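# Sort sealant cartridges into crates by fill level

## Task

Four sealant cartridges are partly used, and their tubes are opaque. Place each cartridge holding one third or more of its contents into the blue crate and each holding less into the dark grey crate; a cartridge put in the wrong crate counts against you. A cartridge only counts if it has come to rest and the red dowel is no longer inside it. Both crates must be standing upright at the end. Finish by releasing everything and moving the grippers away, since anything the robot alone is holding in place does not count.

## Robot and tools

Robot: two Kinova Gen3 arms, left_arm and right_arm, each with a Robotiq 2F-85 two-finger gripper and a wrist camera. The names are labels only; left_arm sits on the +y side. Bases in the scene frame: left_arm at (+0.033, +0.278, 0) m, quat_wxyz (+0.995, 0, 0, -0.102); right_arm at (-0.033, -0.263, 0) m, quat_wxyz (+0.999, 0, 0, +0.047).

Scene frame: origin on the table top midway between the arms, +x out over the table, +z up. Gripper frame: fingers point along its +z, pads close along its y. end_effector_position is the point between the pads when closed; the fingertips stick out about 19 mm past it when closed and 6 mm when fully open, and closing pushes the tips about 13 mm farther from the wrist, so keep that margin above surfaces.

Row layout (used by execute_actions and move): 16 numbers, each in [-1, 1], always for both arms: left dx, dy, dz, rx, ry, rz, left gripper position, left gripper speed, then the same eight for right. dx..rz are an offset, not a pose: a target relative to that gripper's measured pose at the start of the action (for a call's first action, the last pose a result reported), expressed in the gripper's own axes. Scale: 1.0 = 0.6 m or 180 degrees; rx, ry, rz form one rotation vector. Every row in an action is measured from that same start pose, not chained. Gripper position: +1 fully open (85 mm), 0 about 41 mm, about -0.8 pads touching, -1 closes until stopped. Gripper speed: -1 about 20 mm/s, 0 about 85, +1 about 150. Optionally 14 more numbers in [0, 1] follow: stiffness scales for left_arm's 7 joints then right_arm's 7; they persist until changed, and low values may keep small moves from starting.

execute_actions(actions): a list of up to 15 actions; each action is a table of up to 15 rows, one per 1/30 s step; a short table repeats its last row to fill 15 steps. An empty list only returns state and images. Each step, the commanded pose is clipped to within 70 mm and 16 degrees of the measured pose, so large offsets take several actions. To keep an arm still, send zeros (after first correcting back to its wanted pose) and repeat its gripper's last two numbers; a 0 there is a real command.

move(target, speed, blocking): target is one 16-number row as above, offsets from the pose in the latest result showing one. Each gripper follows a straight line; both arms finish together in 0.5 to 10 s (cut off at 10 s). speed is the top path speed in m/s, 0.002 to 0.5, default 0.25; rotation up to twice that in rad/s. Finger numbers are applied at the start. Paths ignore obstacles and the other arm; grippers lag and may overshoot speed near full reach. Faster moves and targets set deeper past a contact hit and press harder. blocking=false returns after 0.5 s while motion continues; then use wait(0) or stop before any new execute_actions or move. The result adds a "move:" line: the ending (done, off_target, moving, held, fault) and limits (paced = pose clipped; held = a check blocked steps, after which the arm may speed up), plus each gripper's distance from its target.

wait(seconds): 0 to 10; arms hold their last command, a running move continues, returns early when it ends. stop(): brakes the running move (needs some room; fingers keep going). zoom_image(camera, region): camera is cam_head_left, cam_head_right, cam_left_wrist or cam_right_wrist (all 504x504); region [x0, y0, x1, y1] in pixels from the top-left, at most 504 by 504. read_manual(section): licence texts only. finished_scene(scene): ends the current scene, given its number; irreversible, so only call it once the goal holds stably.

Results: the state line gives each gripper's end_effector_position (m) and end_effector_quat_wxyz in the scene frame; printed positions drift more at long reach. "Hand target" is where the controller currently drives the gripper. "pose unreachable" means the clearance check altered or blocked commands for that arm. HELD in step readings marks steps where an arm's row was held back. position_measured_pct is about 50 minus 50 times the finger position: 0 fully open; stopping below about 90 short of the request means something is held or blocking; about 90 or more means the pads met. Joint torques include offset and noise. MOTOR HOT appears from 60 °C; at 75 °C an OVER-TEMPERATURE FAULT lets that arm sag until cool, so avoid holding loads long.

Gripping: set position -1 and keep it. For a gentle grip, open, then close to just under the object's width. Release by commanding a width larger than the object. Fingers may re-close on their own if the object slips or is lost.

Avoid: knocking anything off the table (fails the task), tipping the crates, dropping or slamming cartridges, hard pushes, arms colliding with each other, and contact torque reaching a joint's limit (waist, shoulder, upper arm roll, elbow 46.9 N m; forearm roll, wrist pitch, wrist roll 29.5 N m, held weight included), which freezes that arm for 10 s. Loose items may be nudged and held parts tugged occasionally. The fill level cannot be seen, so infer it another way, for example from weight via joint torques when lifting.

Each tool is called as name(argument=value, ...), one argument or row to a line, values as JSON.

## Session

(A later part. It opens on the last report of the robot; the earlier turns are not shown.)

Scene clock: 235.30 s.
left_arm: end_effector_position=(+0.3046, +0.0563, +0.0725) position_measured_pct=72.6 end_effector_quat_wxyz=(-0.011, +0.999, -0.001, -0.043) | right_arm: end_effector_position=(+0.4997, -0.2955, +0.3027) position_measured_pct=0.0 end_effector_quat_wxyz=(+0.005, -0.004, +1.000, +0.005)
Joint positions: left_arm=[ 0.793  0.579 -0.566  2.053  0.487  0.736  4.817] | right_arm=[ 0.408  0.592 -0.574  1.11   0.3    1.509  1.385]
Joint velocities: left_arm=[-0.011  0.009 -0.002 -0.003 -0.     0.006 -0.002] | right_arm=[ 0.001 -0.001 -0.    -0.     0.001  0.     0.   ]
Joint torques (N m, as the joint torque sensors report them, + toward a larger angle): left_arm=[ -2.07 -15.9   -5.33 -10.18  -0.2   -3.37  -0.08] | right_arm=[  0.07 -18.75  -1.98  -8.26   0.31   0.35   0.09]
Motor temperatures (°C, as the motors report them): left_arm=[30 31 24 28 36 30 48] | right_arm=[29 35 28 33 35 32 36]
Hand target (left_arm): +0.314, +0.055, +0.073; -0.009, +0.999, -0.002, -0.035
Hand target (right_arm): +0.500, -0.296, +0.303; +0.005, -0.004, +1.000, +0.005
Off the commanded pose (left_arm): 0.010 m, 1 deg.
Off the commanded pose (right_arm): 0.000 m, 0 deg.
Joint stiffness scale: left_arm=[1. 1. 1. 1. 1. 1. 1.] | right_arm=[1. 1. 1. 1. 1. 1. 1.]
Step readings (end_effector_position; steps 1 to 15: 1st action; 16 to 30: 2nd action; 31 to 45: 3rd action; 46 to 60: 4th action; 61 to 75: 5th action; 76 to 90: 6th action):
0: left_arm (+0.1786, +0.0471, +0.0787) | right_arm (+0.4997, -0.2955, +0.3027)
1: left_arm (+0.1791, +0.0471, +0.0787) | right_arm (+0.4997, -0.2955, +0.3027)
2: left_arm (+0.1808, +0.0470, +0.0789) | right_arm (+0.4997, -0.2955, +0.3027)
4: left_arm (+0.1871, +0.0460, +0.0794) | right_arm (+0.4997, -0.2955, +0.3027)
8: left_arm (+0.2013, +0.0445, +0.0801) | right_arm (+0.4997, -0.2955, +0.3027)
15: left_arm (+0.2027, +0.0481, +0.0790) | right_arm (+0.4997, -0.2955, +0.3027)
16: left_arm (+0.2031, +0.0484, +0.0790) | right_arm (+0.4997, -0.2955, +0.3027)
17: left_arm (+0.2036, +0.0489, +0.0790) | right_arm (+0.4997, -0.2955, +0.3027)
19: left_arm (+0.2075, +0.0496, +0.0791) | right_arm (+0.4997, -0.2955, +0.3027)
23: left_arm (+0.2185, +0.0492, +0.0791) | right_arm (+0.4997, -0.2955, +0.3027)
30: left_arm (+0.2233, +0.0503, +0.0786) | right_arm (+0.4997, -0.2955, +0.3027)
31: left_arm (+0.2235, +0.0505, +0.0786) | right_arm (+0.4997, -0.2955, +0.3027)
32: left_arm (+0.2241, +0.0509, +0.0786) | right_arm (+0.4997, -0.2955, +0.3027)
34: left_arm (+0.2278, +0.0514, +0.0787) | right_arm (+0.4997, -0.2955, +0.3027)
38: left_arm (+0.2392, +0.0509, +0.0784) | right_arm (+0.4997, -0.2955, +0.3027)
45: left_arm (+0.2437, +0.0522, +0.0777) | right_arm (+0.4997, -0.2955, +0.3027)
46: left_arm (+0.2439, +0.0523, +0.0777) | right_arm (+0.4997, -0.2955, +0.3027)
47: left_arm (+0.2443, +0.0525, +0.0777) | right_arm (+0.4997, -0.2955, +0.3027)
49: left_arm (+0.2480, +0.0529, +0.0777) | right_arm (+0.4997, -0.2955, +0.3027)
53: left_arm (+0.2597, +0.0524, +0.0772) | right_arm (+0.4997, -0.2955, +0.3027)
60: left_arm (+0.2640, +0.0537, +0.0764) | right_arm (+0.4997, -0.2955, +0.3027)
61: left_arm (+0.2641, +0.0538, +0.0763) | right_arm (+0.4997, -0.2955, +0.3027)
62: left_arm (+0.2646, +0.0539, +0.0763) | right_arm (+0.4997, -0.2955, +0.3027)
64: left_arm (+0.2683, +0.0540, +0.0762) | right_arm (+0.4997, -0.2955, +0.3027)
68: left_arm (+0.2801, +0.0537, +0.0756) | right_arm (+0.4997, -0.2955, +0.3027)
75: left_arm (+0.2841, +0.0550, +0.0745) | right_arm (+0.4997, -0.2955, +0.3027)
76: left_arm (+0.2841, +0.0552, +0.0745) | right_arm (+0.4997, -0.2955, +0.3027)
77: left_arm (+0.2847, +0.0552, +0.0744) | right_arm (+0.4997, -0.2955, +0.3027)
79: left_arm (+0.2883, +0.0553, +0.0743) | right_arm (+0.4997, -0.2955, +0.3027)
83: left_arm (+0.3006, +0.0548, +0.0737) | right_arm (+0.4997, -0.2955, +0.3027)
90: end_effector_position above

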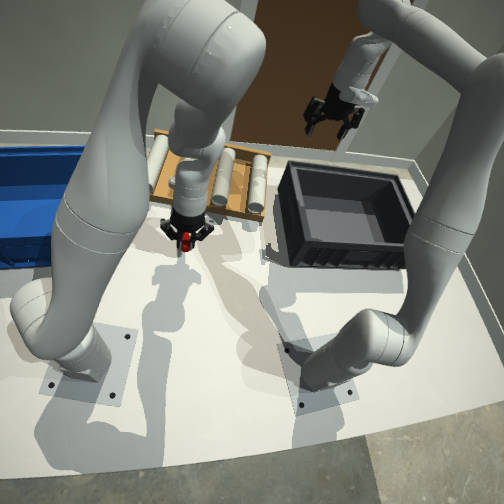

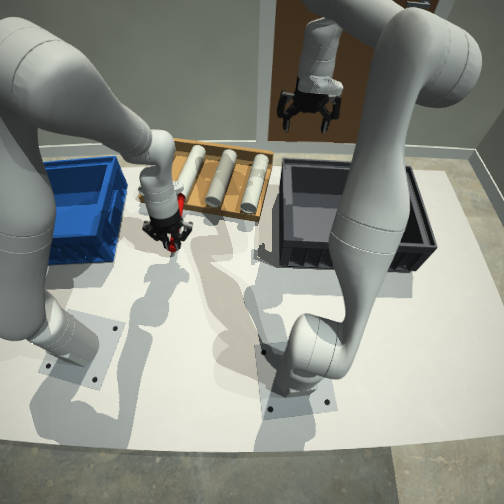

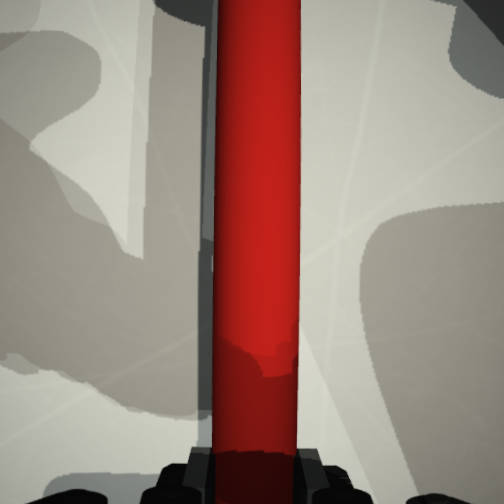

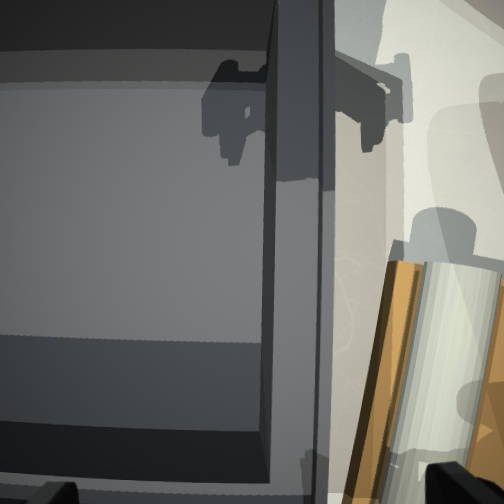

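move(
  target=[-0.2, 0, -0.01, 0, 0, 0, -1, 0.5, 0, 0, 0, 0, 0, 0, 1, 0],
  speed=0.12,
)

zoom_image(
  camera="cam_head_right",
  region=[90, 110, 300, 300],
)

Scene clock: 243.70 s.
left_arm: end_effector_position=(+0.1844, +0.0550, +0.0881) position_measured_pct=72.6 end_effector_quat_wxyz=(-0.010, +0.999, -0.001, -0.047) | right_arm: end_effector_position=(+0.4997, -0.2955, +0.3027) position_measured_pct=0.0 end_effector_quat_wxyz=(+0.005, -0.004, +1.000, +0.005)
Joint positions: left_arm=[ 1.067  0.408 -0.572  2.299  0.458  0.631  5.048] | right_arm=[ 0.408  0.592 -0.574  1.11   0.3    1.509  1.385]
Joint velocities: left_arm=[ 0.016 -0.001 -0.011 -0.    -0.    -0.001  0.   ] | right_arm=[ 0.     0.    -0.     0.     0.    -0.001  0.002]
Joint torques (N m, as the joint torque sensors report them, + toward a larger angle): left_arm=[ -0.38 -11.54  -2.07  -4.12  -0.31   0.18   0.15] | right_arm=[  0.52 -19.27  -1.97  -8.29   0.36   0.9    0.06]
Motor temperatures (°C, as the motors report them): left_arm=[30 31 24 28 36 30 48] | right_arm=[29 35 28 33 35 32 36]
Hand target (left_arm): +0.185, +0.057, +0.089; -0.011, +0.999, -0.001, -0.044
Hand target (right_arm): +0.500, -0.296, +0.303; +0.005, -0.004, +1.000, +0.005
Off the commanded pose (left_arm): 0.002 m, 0 deg.
Off the commanded pose (right_arm): 0.000 m, 0 deg.
Joint stiffness scale: left_arm=[1. 1. 1. 1. 1. 1. 1.] | right_arm=[1. 1. 1. 1. 1. 1. 1.]
move: done

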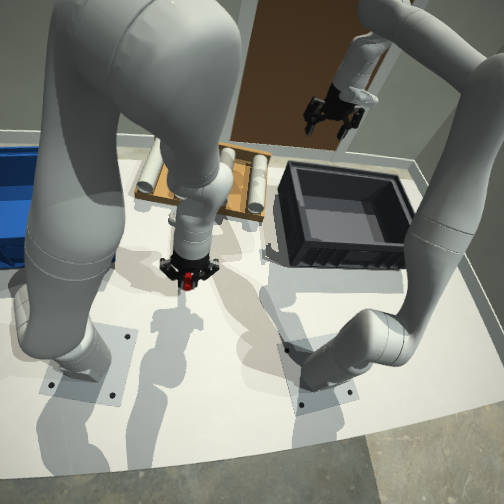

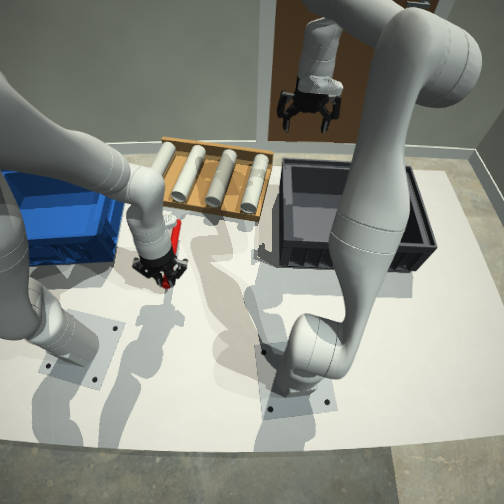

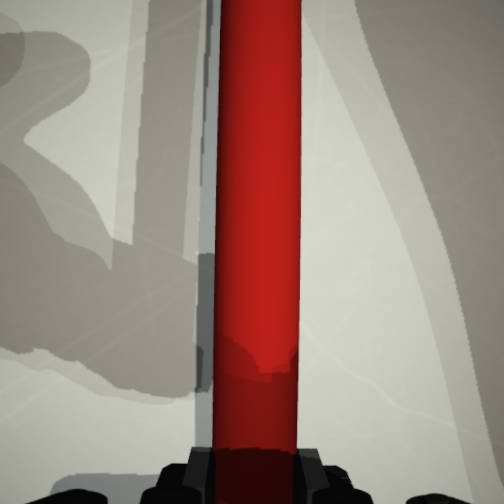

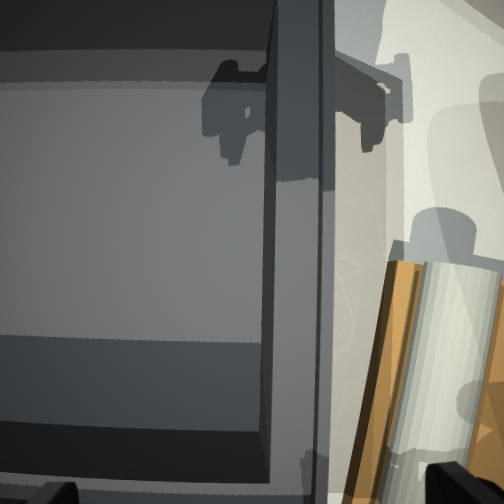

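Region (90, 110, 300, 300) of cam_head_right's 504x504 image, scaled by 2.400, with more detail than that image has; it fills the top 456 rows of this view, and the rest is white.

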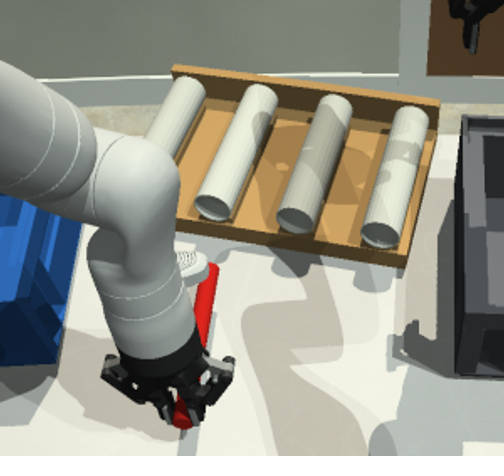

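move(
  target=[-0.047, -0.073, 0.106, 0.0185, 0.0285, 0.4985, -1, 0.5, -0.308, 0.175, 0.167, 0, 0, -0.4167, 1, 0],
  speed=0.3,
)

Scene clock: 315.87 s.
left_arm: end_effector_position=(+0.1530, +0.0992, +0.0295) position_measured_pct=72.6 end_effector_quat_wxyz=(-0.005, +0.708, -0.706, -0.011) | right_arm: end_effector_position=(+0.6841, -0.1866, +0.2069) position_measured_pct=0.0 end_effector_quat_wxyz=(+0.037, -0.610, +0.792, -0.013)
Joint positions: left_arm=[ 0.729  0.497 -0.074  2.579  0.288  0.094  3.726] | right_arm=[-0.03   1.227 -0.565  0.036  0.544  1.807  2.736]
Joint velocities: left_arm=[-0.003  0.002 -0.001 -0.    -0.    -0.001 -0.01 ] | right_arm=[-0.002  0.003  0.003 -0.001 -0.001  0.001  0.   ]
Joint torques (N m, as the joint torque sensors report them, + toward a larger angle): left_arm=[ -0.28 -10.9   -0.34  -0.79  -0.36   0.14   0.04] | right_arm=[  0.68 -27.43   0.1   -7.75   0.23   0.05  -0.07]
Motor temperatures (°C, as the motors report them): left_arm=[30 31 25 28 36 30 48] | right_arm=[29 36 28 33 35 32 36]
Hand target (left_arm): +0.151, +0.100, +0.029; -0.005, +0.707, -0.707, -0.013
Hand target (right_arm): +0.683, -0.187, +0.205; +0.033, -0.612, +0.790, -0.014
Off the commanded pose (left_arm): 0.003 m, 1 deg.
Off the commanded pose (right_arm): 0.002 m, 4 deg.
Joint stiffness scale: left_arm=[1. 1. 1. 1. 1. 1. 1.] | right_arm=[1. 1. 1. 1. 1. 1. 1.]
elbow stopped short (right arm): the move would have taken joint 4 (elbow) straighter than the controller allows; a more bent joint 4 avoids this.
joint sent to its limit (left arm) — the command would take joint 4 (elbow) past its upper limit, so that joint was sent only as far as its limit.
move: off_target (right_arm)

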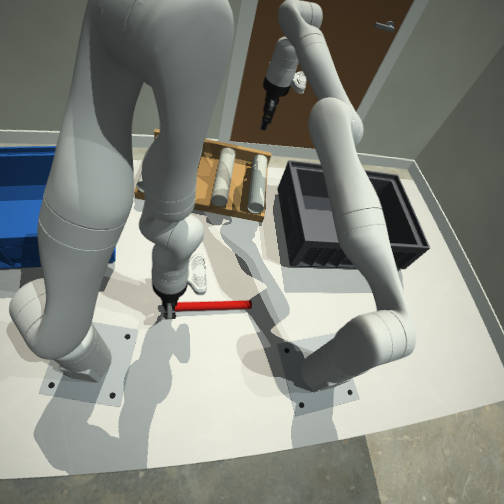

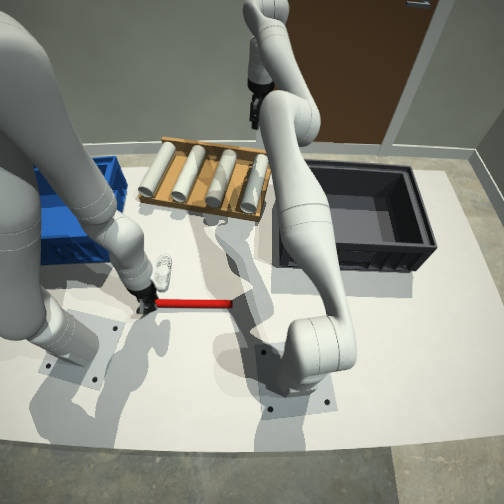

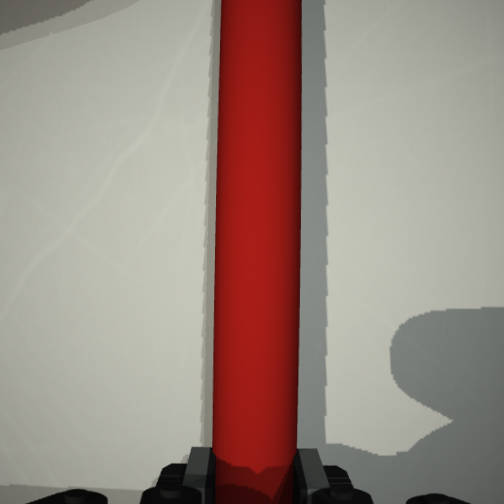

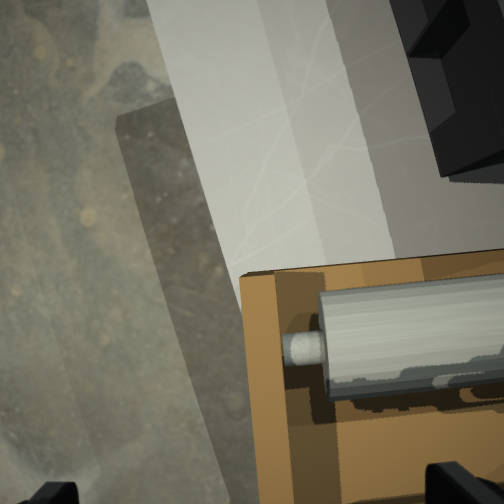

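move(
  target=[0, 0, 0.005, 0, 0, 0, 0.3, 0.5, -0.055, 0.013, 0.228, 0, 0, 0, 0.2, 0],
  speed=0.15,
)

Scene clock: 337.00 s.
left_arm: end_effector_position=(+0.1543, +0.0987, +0.0274) position_measured_pct=34.9 end_effector_quat_wxyz=(-0.006, +0.708, -0.706, -0.010) | right_arm: end_effector_position=(+0.6941, -0.1493, +0.0742) position_measured_pct=40.1 end_effector_quat_wxyz=(+0.038, -0.611, +0.791, -0.010)
Joint positions: left_arm=[ 0.722  0.507 -0.068  2.579  0.288  0.082  3.725] | right_arm=[ 0.01   1.276 -0.579  0.408  0.544  1.442  2.584]
Joint velocities: left_arm=[-0.001  0.001  0.     0.    -0.     0.001 -0.001] | right_arm=[ 0.     0.002 -0.    -0.001 -0.001 -0.001 -0.001]
Joint torques (N m, as the joint torque sensors report them, + toward a larger angle): left_arm=[ -0.26 -11.16  -0.38  -0.35  -0.18  -0.05   0.35] | right_arm=[  0.76 -27.62  -1.5   -7.58   0.37   0.29   0.02]
Motor temperatures (°C, as the motors report them): left_arm=[30 31 25 28 36 30 48] | right_arm=[29 36 28 33 35 32 36]
Hand target (left_arm): +0.153, +0.099, +0.027; -0.005, +0.708, -0.706, -0.011
Hand target (right_arm): +0.695, -0.149, +0.071; +0.037, -0.610, +0.792, -0.013
Off the commanded pose (left_arm): 0.002 m, 0 deg.
Off the commanded pose (right_arm): 0.003 m, 0 deg.
Joint stiffness scale: left_arm=[1. 1. 1. 1. 1. 1. 1.] | right_arm=[1. 1. 1. 1. 1. 1. 1.]
move: done

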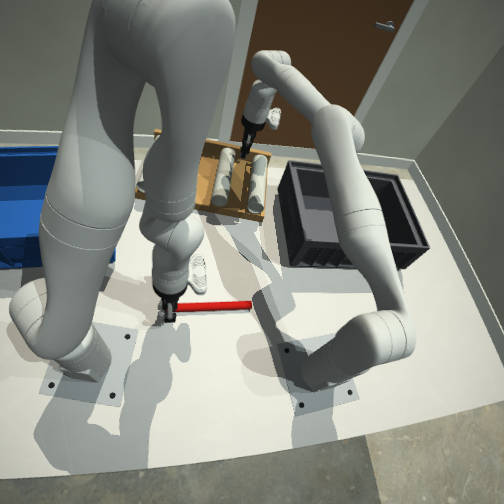

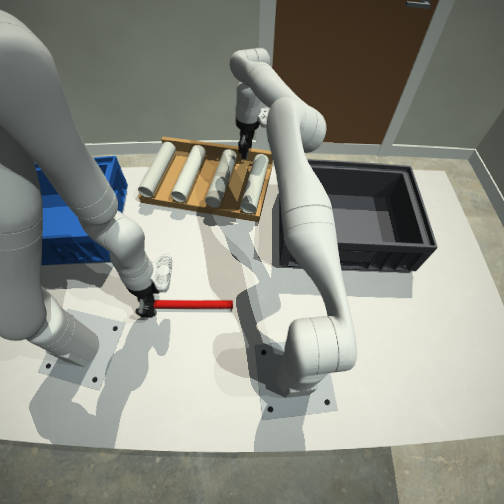

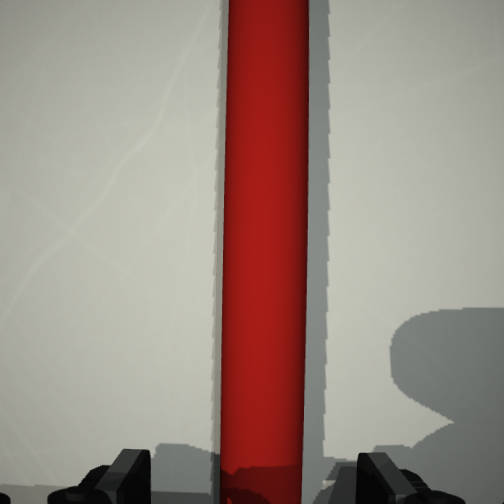

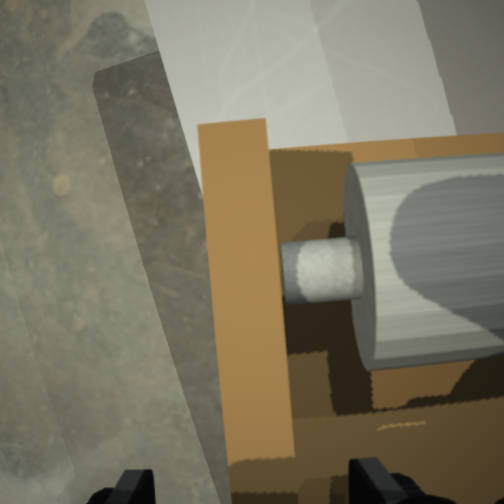

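move(
  target=[0, 0, -0.12, 0, 0, 0, 0.3, 0.5, 0, 0.008, 0.025, 0, 0, 0, 0.2, 0],
  speed=0.08,
)

execute_actions(
  actions=[
    [[0,0,0,0,0,0,0.3,0.5,0,0,0,0,0,0,-1,0.3]],
    [[0,0,0,0,0,0,0.3,0.5,0,0,0,0,0,0,-1,0.3]],
  ],
)

Scene clock: 352.97 s.
left_arm: end_effector_position=(+0.1526, +0.0971, +0.0976) position_measured_pct=34.9 end_effector_quat_wxyz=(-0.003, +0.709, -0.706, -0.012) | right_arm: end_effector_position=(+0.6888, -0.1451, +0.0577) position_measured_pct=40.1 end_effector_quat_wxyz=(+0.036, -0.613, +0.789, -0.007)
Joint positions: left_arm=[ 0.905  0.23  -0.269  2.487  0.125  0.46   3.879] | right_arm=[ 0.018  1.276 -0.579  0.469  0.544  1.395  2.568]
Joint velocities: left_arm=[ 0.006 -0.007 -0.001 -0.001  0.     0.002  0.001] | right_arm=[-0.     0.001  0.     0.     0.001 -0.001 -0.   ]
Joint torques (N m, as the joint torque sensors report them, + toward a larger angle): left_arm=[-0.17 -8.57 -0.67 -3.65 -0.16  0.04  0.11] | right_arm=[  0.13 -27.36  -1.34  -7.89  -0.06  -0.29   0.02]
Motor temperatures (°C, as the motors report them): left_arm=[30 31 25 28 36 30 48] | right_arm=[29 37 28 33 35 32 36]
Hand target (left_arm): +0.154, +0.097, +0.099; -0.005, +0.708, -0.706, -0.010
Hand target (right_arm): +0.691, -0.148, +0.059; +0.038, -0.611, +0.791, -0.010
Off the commanded pose (left_arm): 0.003 m, 0 deg.
Off the commanded pose (right_arm): 0.003 m, 1 deg.
Joint stiffness scale: left_arm=[1. 1. 1. 1. 1. 1. 1.] | right_arm=[1. 1. 1. 1. 1. 1. 1.]
move: done

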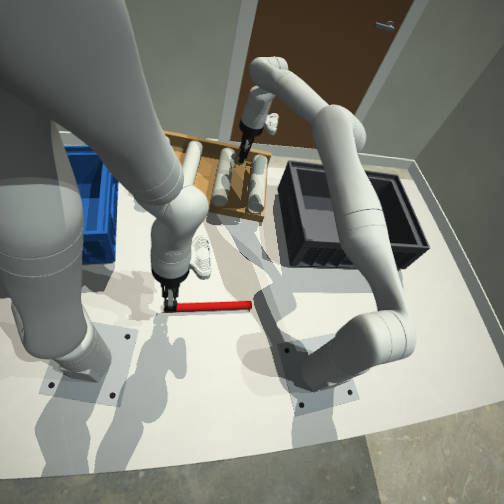

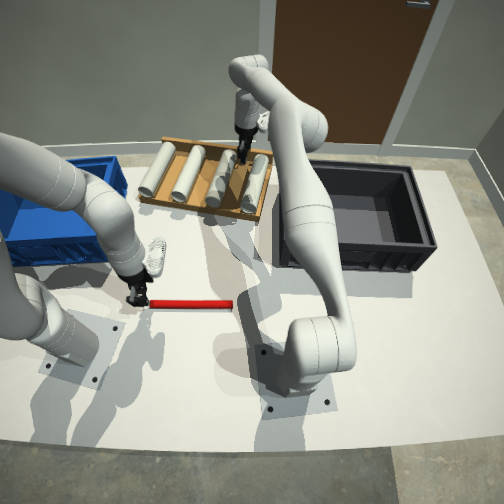

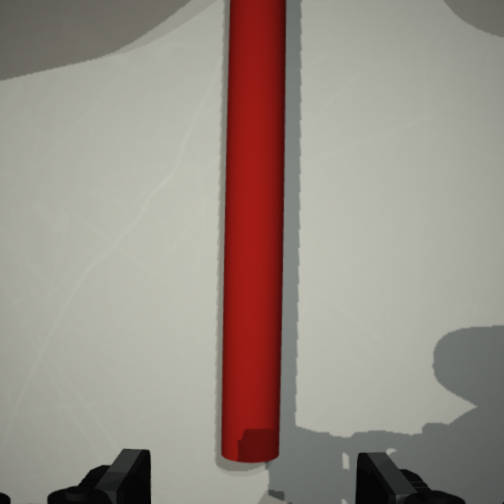

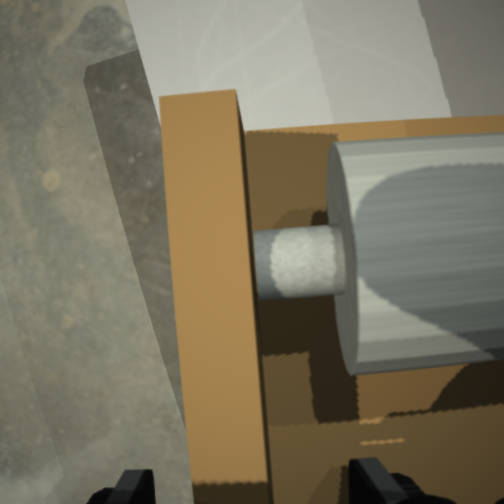

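Scene clock: 353.97 s.
left_arm: end_effector_position=(+0.1526, +0.0971, +0.0976) position_measured_pct=34.9 end_effector_quat_wxyz=(-0.003, +0.709, -0.706, -0.012) | right_arm: end_effector_position=(+0.6893, -0.1465, +0.0582) position_measured_pct=77.0 end_effector_quat_wxyz=(+0.036, -0.613, +0.790, -0.008)
Joint positions: left_arm=[ 0.905  0.23  -0.269  2.487  0.125  0.46   3.879] | right_arm=[ 0.02   1.276 -0.579  0.468  0.544  1.396  2.568]
Joint velocities: left_arm=[-0.     0.001 -0.    -0.    -0.    -0.     0.   ] | right_arm=[ 0.    -0.     0.     0.001  0.    -0.001  0.001]
Joint torques (N m, as the joint torque sensors report them, + toward a larger angle): left_arm=[ 0.03 -8.81 -0.5  -3.83  0.02  0.1   0.03] | right_arm=[ -1.91 -24.99  -0.83  -6.48   0.7   -1.22  -0.29]
Motor temperatures (°C, as the motors report them): left_arm=[30 31 25 28 36 30 48] | right_arm=[29 37 28 33 35 32 36]
Hand target (left_arm): +0.153, +0.097, +0.098; -0.003, +0.709, -0.706, -0.012
Hand target (right_arm): +0.689, -0.146, +0.058; +0.037, -0.613, +0.789, -0.008
Off the commanded pose (left_arm): 0.000 m, 0 deg.
Off the commanded pose (right_arm): 0.000 m, 0 deg.
Joint stiffness scale: left_arm=[1. 1. 1. 1. 1. 1. 1.] | right_arm=[1. 1. 1. 1. 1. 1. 1.]
Step readings (end_effector_position; steps 1 to 15: 1st action; 16 to 30: 2nd action):
0: left_arm (+0.1526, +0.0971, +0.0976) | right_arm (+0.6888, -0.1451, +0.0577)
1: left_arm (+0.1526, +0.0971, +0.0976) | right_arm (+0.6888, -0.1451, +0.0577)
2: left_arm (+0.1526, +0.0971, +0.0976) | right_arm (+0.6888, -0.1451, +0.0577)
4: left_arm (+0.1526, +0.0971, +0.0976) | right_arm (+0.6888, -0.1451, +0.0577)
8: left_arm (+0.1526, +0.0971, +0.0976) | right_arm (+0.6888, -0.1451, +0.0577)
15: left_arm (+0.1526, +0.0971, +0.0976) | right_arm (+0.6895, -0.1464, +0.0582)
16: left_arm (+0.1526, +0.0971, +0.0976) | right_arm (+0.6894, -0.1465, +0.0582)
17: left_arm (+0.1526, +0.0971, +0.0976) | right_arm (+0.6893, -0.1465, +0.0582)
19: left_arm (+0.1526, +0.0971, +0.0976) | right_arm (+0.6893, -0.1465, +0.0582)
23: left_arm (+0.1526, +0.0971, +0.0976) | right_arm (+0.6893, -0.1465, +0.0582)
30: end_effector_position above

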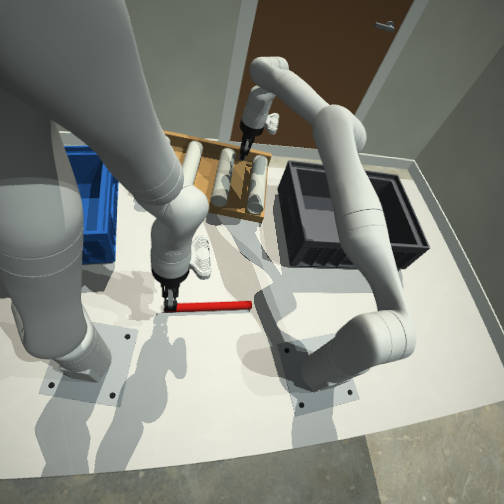

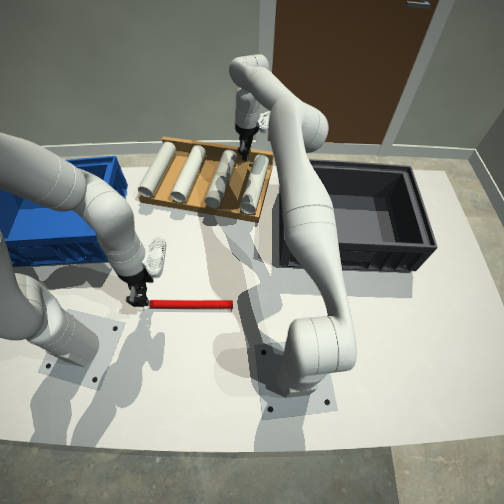

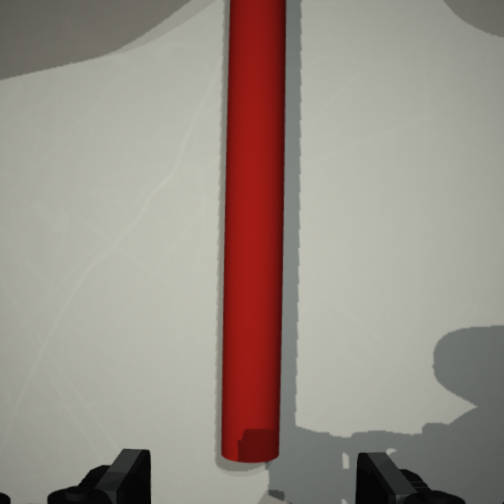

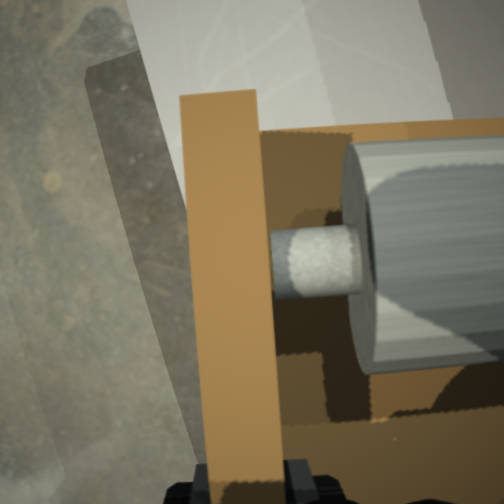

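move(
  target=[0, 0, 0, 0, 0, 0, 0.3, 0.5, 0.0149, 0.132, -0.0083, -0.0029, -0.0035, -0.0609, -1, 0.3],
  speed=0.06,
)

Scene clock: 378.93 s.
left_arm: end_effector_position=(+0.1526, +0.0971, +0.0976) position_measured_pct=34.9 end_effector_quat_wxyz=(-0.003, +0.709, -0.706, -0.012) | right_arm: end_effector_position=(+0.6121, -0.1349, +0.0577) position_measured_pct=77.0 end_effector_quat_wxyz=(+0.039, -0.676, +0.736, -0.001)
Joint positions: left_arm=[ 0.905  0.23  -0.269  2.487  0.125  0.46   3.879] | right_arm=[ 0.119  1.069 -0.603  1.013  0.544  1.128  2.547]
Joint velocities: left_arm=[ 0.001  0.    -0.001 -0.     0.     0.     0.   ] | right_arm=[ 0.003 -0.002 -0.     0.008 -0.001 -0.002 -0.001]
Joint torques (N m, as the joint torque sensors report them, + toward a larger angle): left_arm=[-0.23 -8.39 -0.7  -3.99 -0.2   0.08  0.07] | right_arm=[ -1.39 -24.33  -2.14  -3.36   2.75   0.79   2.89]
Motor temperatures (°C, as the motors report them): left_arm=[30 31 25 28 36 30 48] | right_arm=[29 37 28 33 35 32 36]
Hand target (left_arm): +0.153, +0.097, +0.098; -0.003, +0.709, -0.706, -0.012
Hand target (right_arm): +0.610, -0.136, +0.058; -0.037, +0.685, -0.728, +0.004
Off the commanded pose (left_arm): 0.000 m, 0 deg.
Off the commanded pose (right_arm): 0.002 m, 2 deg.
Joint stiffness scale: left_arm=[1. 1. 1. 1. 1. 1. 1.] | right_arm=[1. 1. 1. 1. 1. 1. 1.]
move: done

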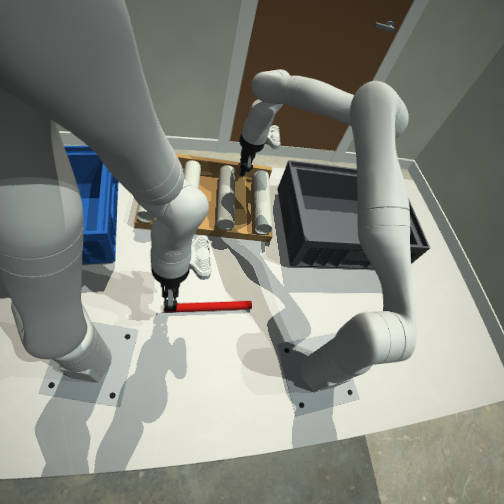

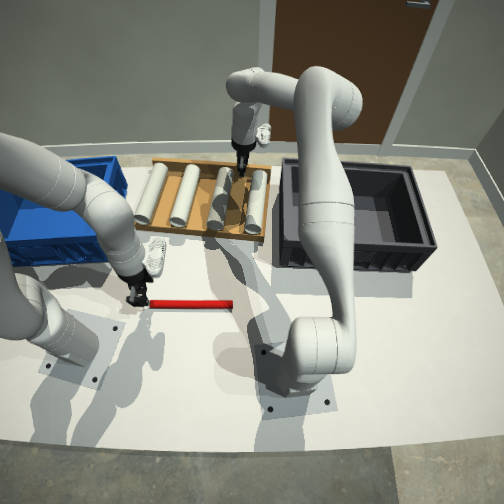

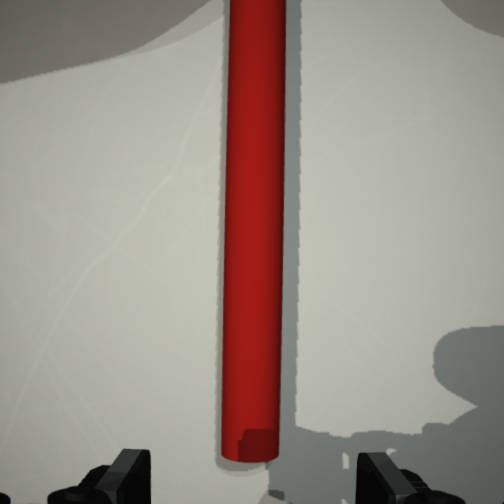

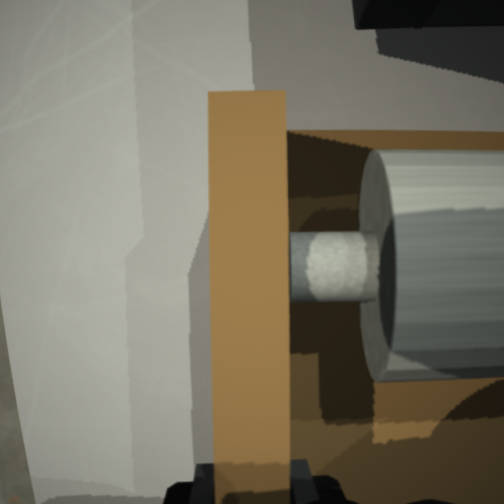

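move(
  target=[0, 0, 0, 0, 0, 0, 0.3, 0.5, 0, 0, 0, -0.002, -0.002, -0.036, -1, 0.3],
  speed=0.06,
)

Scene clock: 392.33 s.
left_arm: end_effector_position=(+0.1526, +0.0971, +0.0976) position_measured_pct=34.9 end_effector_quat_wxyz=(-0.003, +0.709, -0.706, -0.012) | right_arm: end_effector_position=(+0.6113, -0.1292, +0.0577) position_measured_pct=77.0 end_effector_quat_wxyz=(-0.042, +0.710, -0.703, -0.005)
Joint positions: left_arm=[ 0.905  0.23  -0.269  2.487  0.125  0.46   3.879] | right_arm=[ 0.123  1.076 -0.62   1.006  0.543  1.135  2.642]
Joint velocities: left_arm=[-0.    -0.001 -0.001  0.     0.     0.     0.001] | right_arm=[ 0.001  0.001 -0.     0.001 -0.002 -0.     0.008]
Joint torques (N m, as the joint torque sensors report them, + toward a larger angle): left_arm=[-0.16 -8.62 -0.74 -3.81 -0.16 -0.08  0.18] | right_arm=[  1.57 -26.76  -1.17  -5.97   4.01   0.35   3.42]
Motor temperatures (°C, as the motors report them): left_arm=[30 31 24 28 36 30 48] | right_arm=[29 38 28 33 35 32 36]
Hand target (left_arm): +0.153, +0.097, +0.098; -0.003, +0.709, -0.706, -0.012
Hand target (right_arm): +0.612, -0.135, +0.058; -0.039, +0.716, -0.697, -0.001
Off the commanded pose (left_arm): 0.000 m, 0 deg.
Off the commanded pose (right_arm): 0.006 m, 1 deg.
Joint stiffness scale: left_arm=[1. 1. 1. 1. 1. 1. 1.] | right_arm=[1. 1. 1. 1. 1. 1. 1.]
move: off_target (right_arm)

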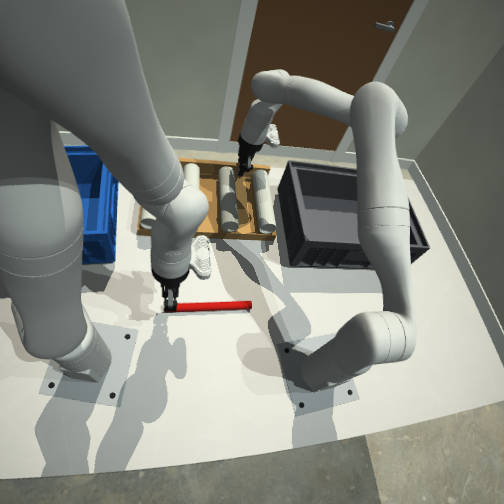

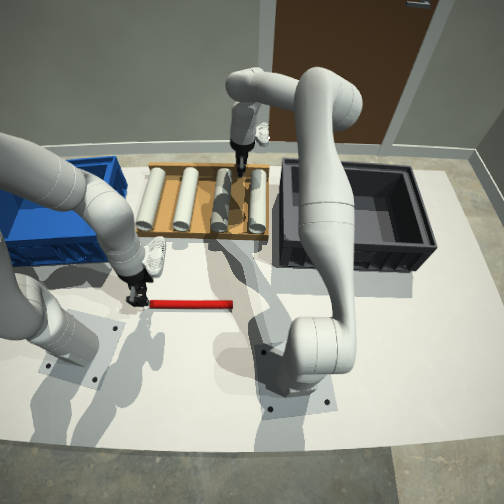

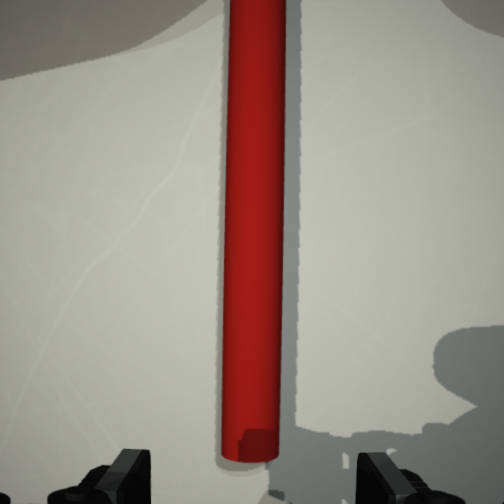

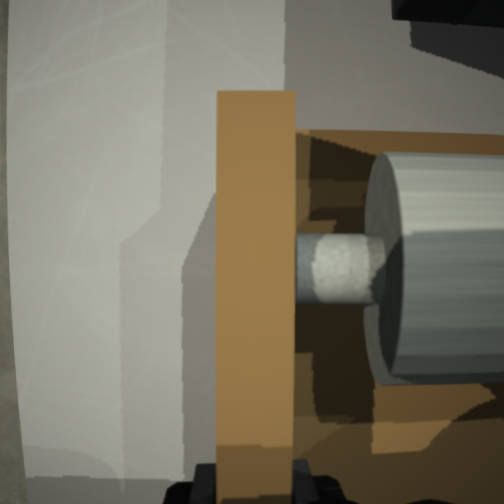

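execute_actions(
  actions=[
    [[0,0,0,0,0,0,0.3,0.5,0,0,0,0,0,0,0.4,1]],
  ],
)

move(
  target=[0.265, -0.345, -0.033, 0.385, -0.385, 0.385, 0.3, 0.5, 0, 0, -0.25, 0, 0, 0, 0.4, 1],
  speed=0.4,
)

Scene clock: 414.93 s.
left_arm: end_effector_position=(+0.1526, +0.0971, +0.0976) position_measured_pct=34.9 end_effector_quat_wxyz=(-0.003, +0.709, -0.706, -0.012) | right_arm: end_effector_position=(+0.6110, -0.1289, +0.0576) position_measured_pct=30.2 end_effector_quat_wxyz=(+0.042, -0.709, +0.704, +0.006)
Joint positions: left_arm=[ 0.905  0.23  -0.269  2.487  0.125  0.46   3.879] | right_arm=[ 0.123  1.076 -0.62   1.006  0.541  1.135  2.64 ]
Joint velocities: left_arm=[ 0.     0.002  0.     0.    -0.     0.    -0.   ] | right_arm=[ 0.     0.001 -0.    -0.001  0.    -0.001 -0.001]
Joint torques (N m, as the joint torque sensors report them, + toward a larger angle): left_arm=[-0.2  -8.74 -0.81 -3.83 -0.25  0.08  0.14] | right_arm=[  0.81 -23.69  -4.02  -7.2    0.01  -0.09   0.34]
Motor temperatures (°C, as the motors report them): left_arm=[30 31 24 28 36 30 48] | right_arm=[29 38 28 33 35 32 36]
Hand target (left_arm): +0.153, +0.097, +0.098; -0.003, +0.709, -0.706, -0.012
Hand target (right_arm): +0.611, -0.129, +0.058; -0.042, +0.710, -0.703, -0.005
Off the commanded pose (left_arm): 0.000 m, 0 deg.
Off the commanded pose (right_arm): 0.000 m, 0 deg.
Joint stiffness scale: left_arm=[1. 1. 1. 1. 1. 1. 1.] | right_arm=[1. 1. 1. 1. 1. 1. 1.]
Step readings (end_effector_position):
0: left_arm (+0.1526, +0.0971, +0.0976) | right_arm (+0.6113, -0.1292, +0.0577)
1: left_arm (+0.1526, +0.0971, +0.0976) | right_arm (+0.6111, -0.1290, +0.0577)
2: left_arm (+0.1526, +0.0971, +0.0976) | right_arm (+0.6110, -0.1289, +0.0576)
4: left_arm (+0.1526, +0.0971, +0.0976) | right_arm (+0.6110, -0.1289, +0.0576)
8: left_arm (+0.1526, +0.0971, +0.0976) | right_arm (+0.6110, -0.1289, +0.0576)
15: end_effector_position above

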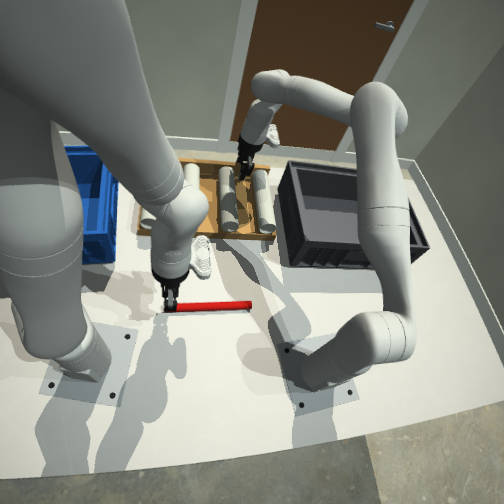

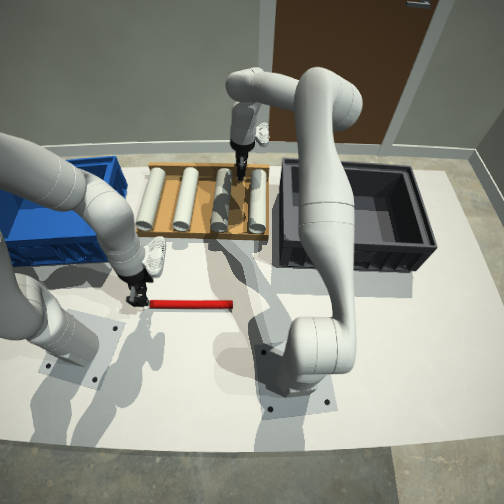

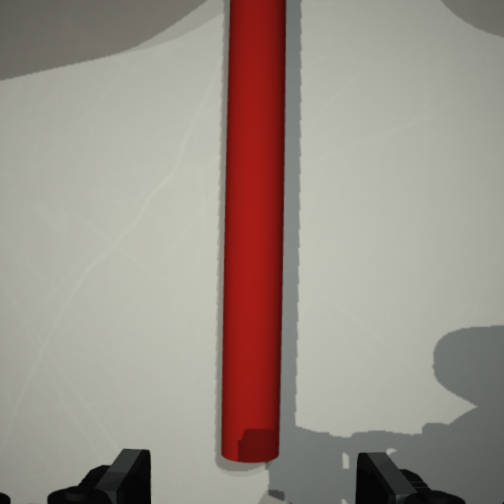

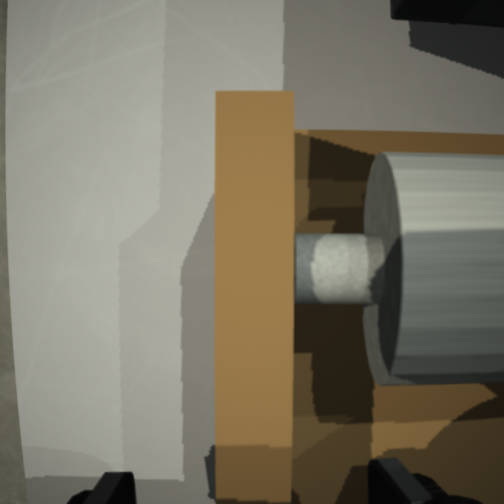

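Scene clock: 418.13 s.
left_arm: end_effector_position=(+0.3601, -0.0607, +0.1101) position_measured_pct=34.9 end_effector_quat_wxyz=(+0.700, +0.002, +0.714, +0.010) | right_arm: end_effector_position=(+0.6048, -0.1415, +0.2038) position_measured_pct=29.8 end_effector_quat_wxyz=(+0.040, -0.707, +0.706, +0.003)
Joint positions: left_arm=[ 1.706  1.336 -0.579  2.072 -1.48   0.966  4.834] | right_arm=[ 0.135  0.926 -0.698  0.839  0.508  1.443  2.687]
Joint velocities: left_arm=[ 0.003  0.01  -0.008  0.001  0.     0.     0.   ] | right_arm=[-0.001  0.    -0.002 -0.001 -0.001 -0.001 -0.001]
Joint torques (N m, as the joint torque sensors report them, + toward a larger angle): left_arm=[ -0.07 -16.83  -7.69   2.36   0.27   3.2    0.21] | right_arm=[  0.62 -23.47  -3.33  -7.99   0.02   0.01   0.4 ]
Motor temperatures (°C, as the motors report them): left_arm=[30 31 24 28 36 30 48] | right_arm=[29 38 28 33 35 32 36]
Hand target (left_arm): +0.361, -0.061, +0.113; +0.703, +0.006, +0.711, +0.009
Hand target (right_arm): +0.604, -0.139, +0.207; -0.042, +0.709, -0.704, -0.006
Off the commanded pose (left_arm): 0.002 m, 1 deg.
Off the commanded pose (right_arm): 0.004 m, 0 deg.
Joint stiffness scale: left_arm=[1. 1. 1. 1. 1. 1. 1.] | right_arm=[1. 1. 1. 1. 1. 1. 1.]
move: off_target (right_arm)

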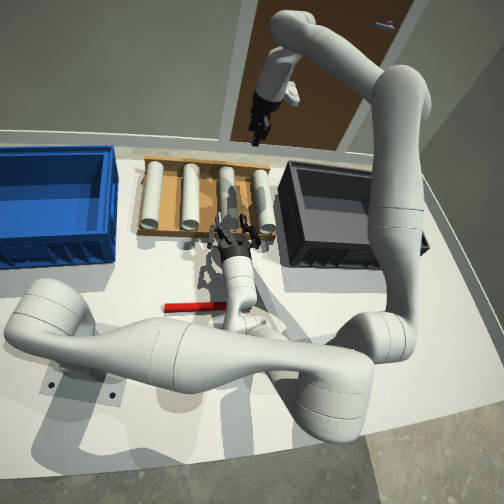

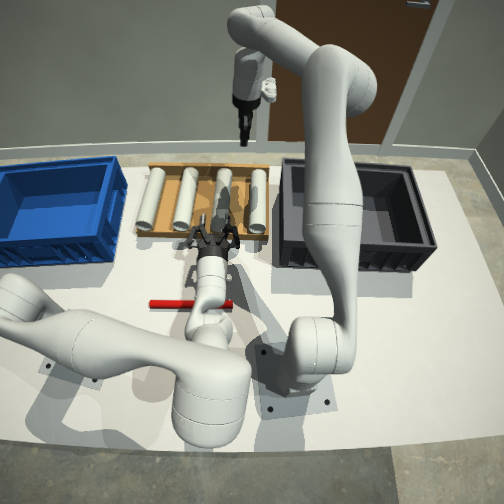

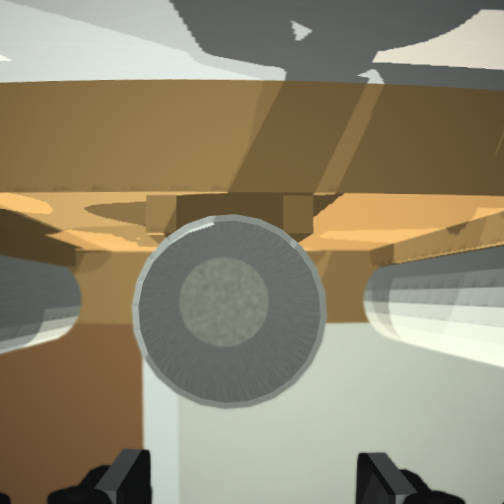

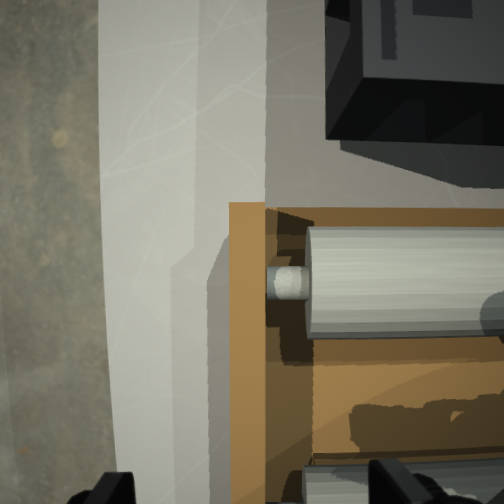

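move(
  target=[-0.02, -0.185, 0.083, 0, 0, 0, 0.3, 0.5, 0, 0, 0, 0, 0, 0, 0.4, 1],
  speed=0.15,
)

Scene clock: 434.67 s.
left_arm: end_effector_position=(+0.4097, -0.1726, +0.1167) position_measured_pct=34.9 end_effector_quat_wxyz=(+0.698, +0.006, +0.716, +0.008) | right_arm: end_effector_position=(+0.6048, -0.1414, +0.2039) position_measured_pct=29.8 end_effector_quat_wxyz=(+0.040, -0.707, +0.706, +0.003)
Joint positions: left_arm=[ 1.57   1.318 -0.606  1.716 -1.419  0.978  4.476] | right_arm=[ 0.135  0.926 -0.698  0.839  0.508  1.443  2.687]
Joint velocities: left_arm=[-0.007  0.002  0.001 -0.003  0.     0.003  0.   ] | right_arm=[-0.    -0.001 -0.     0.     0.001  0.001 -0.001]
Joint torques (N m, as the joint torque sensors report them, + toward a larger angle): left_arm=[ -0.1  -20.44  -8.26  -1.13  -0.77   3.     0.04] | right_arm=[  0.16 -23.72  -2.52  -7.88   0.16   0.23   0.38]
Motor temperatures (°C, as the motors report them): left_arm=[30 31 25 28 36 30 48] | right_arm=[29 38 28 33 35 32 36]
Hand target (left_arm): +0.411, -0.171, +0.119; +0.700, +0.002, +0.714, +0.010
Hand target (right_arm): +0.605, -0.141, +0.204; -0.040, +0.707, -0.706, -0.003
Off the commanded pose (left_arm): 0.003 m, 1 deg.
Off the commanded pose (right_arm): 0.000 m, 0 deg.
Joint stiffness scale: left_arm=[1. 1. 1. 1. 1. 1. 1.] | right_arm=[1. 1. 1. 1. 1. 1. 1.]
move: done

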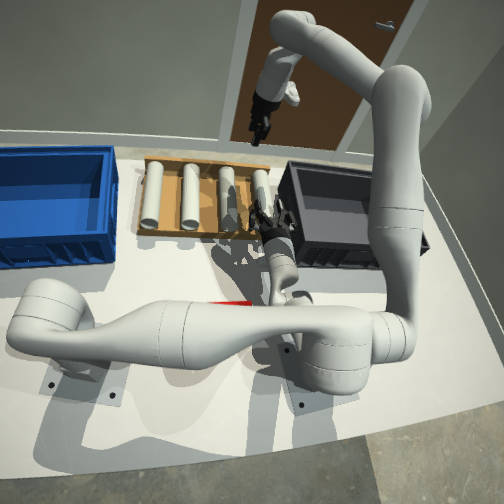

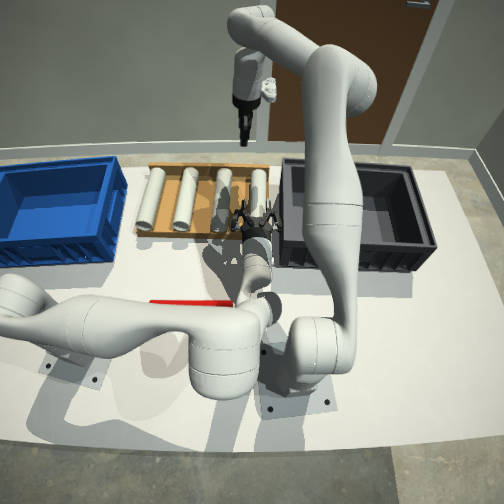

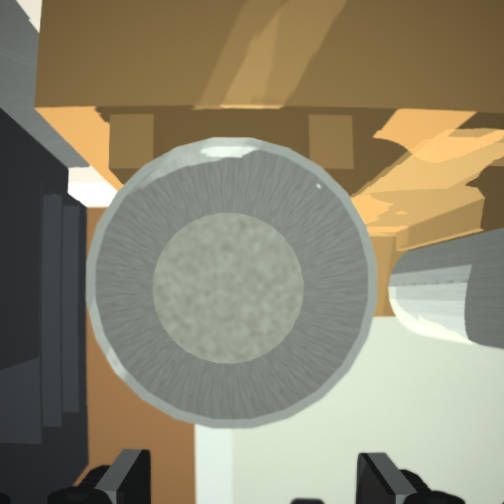

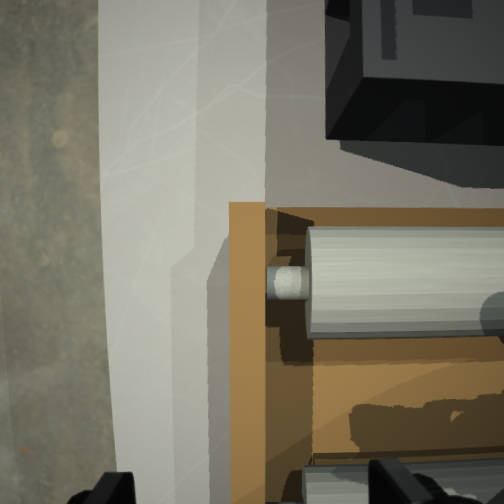

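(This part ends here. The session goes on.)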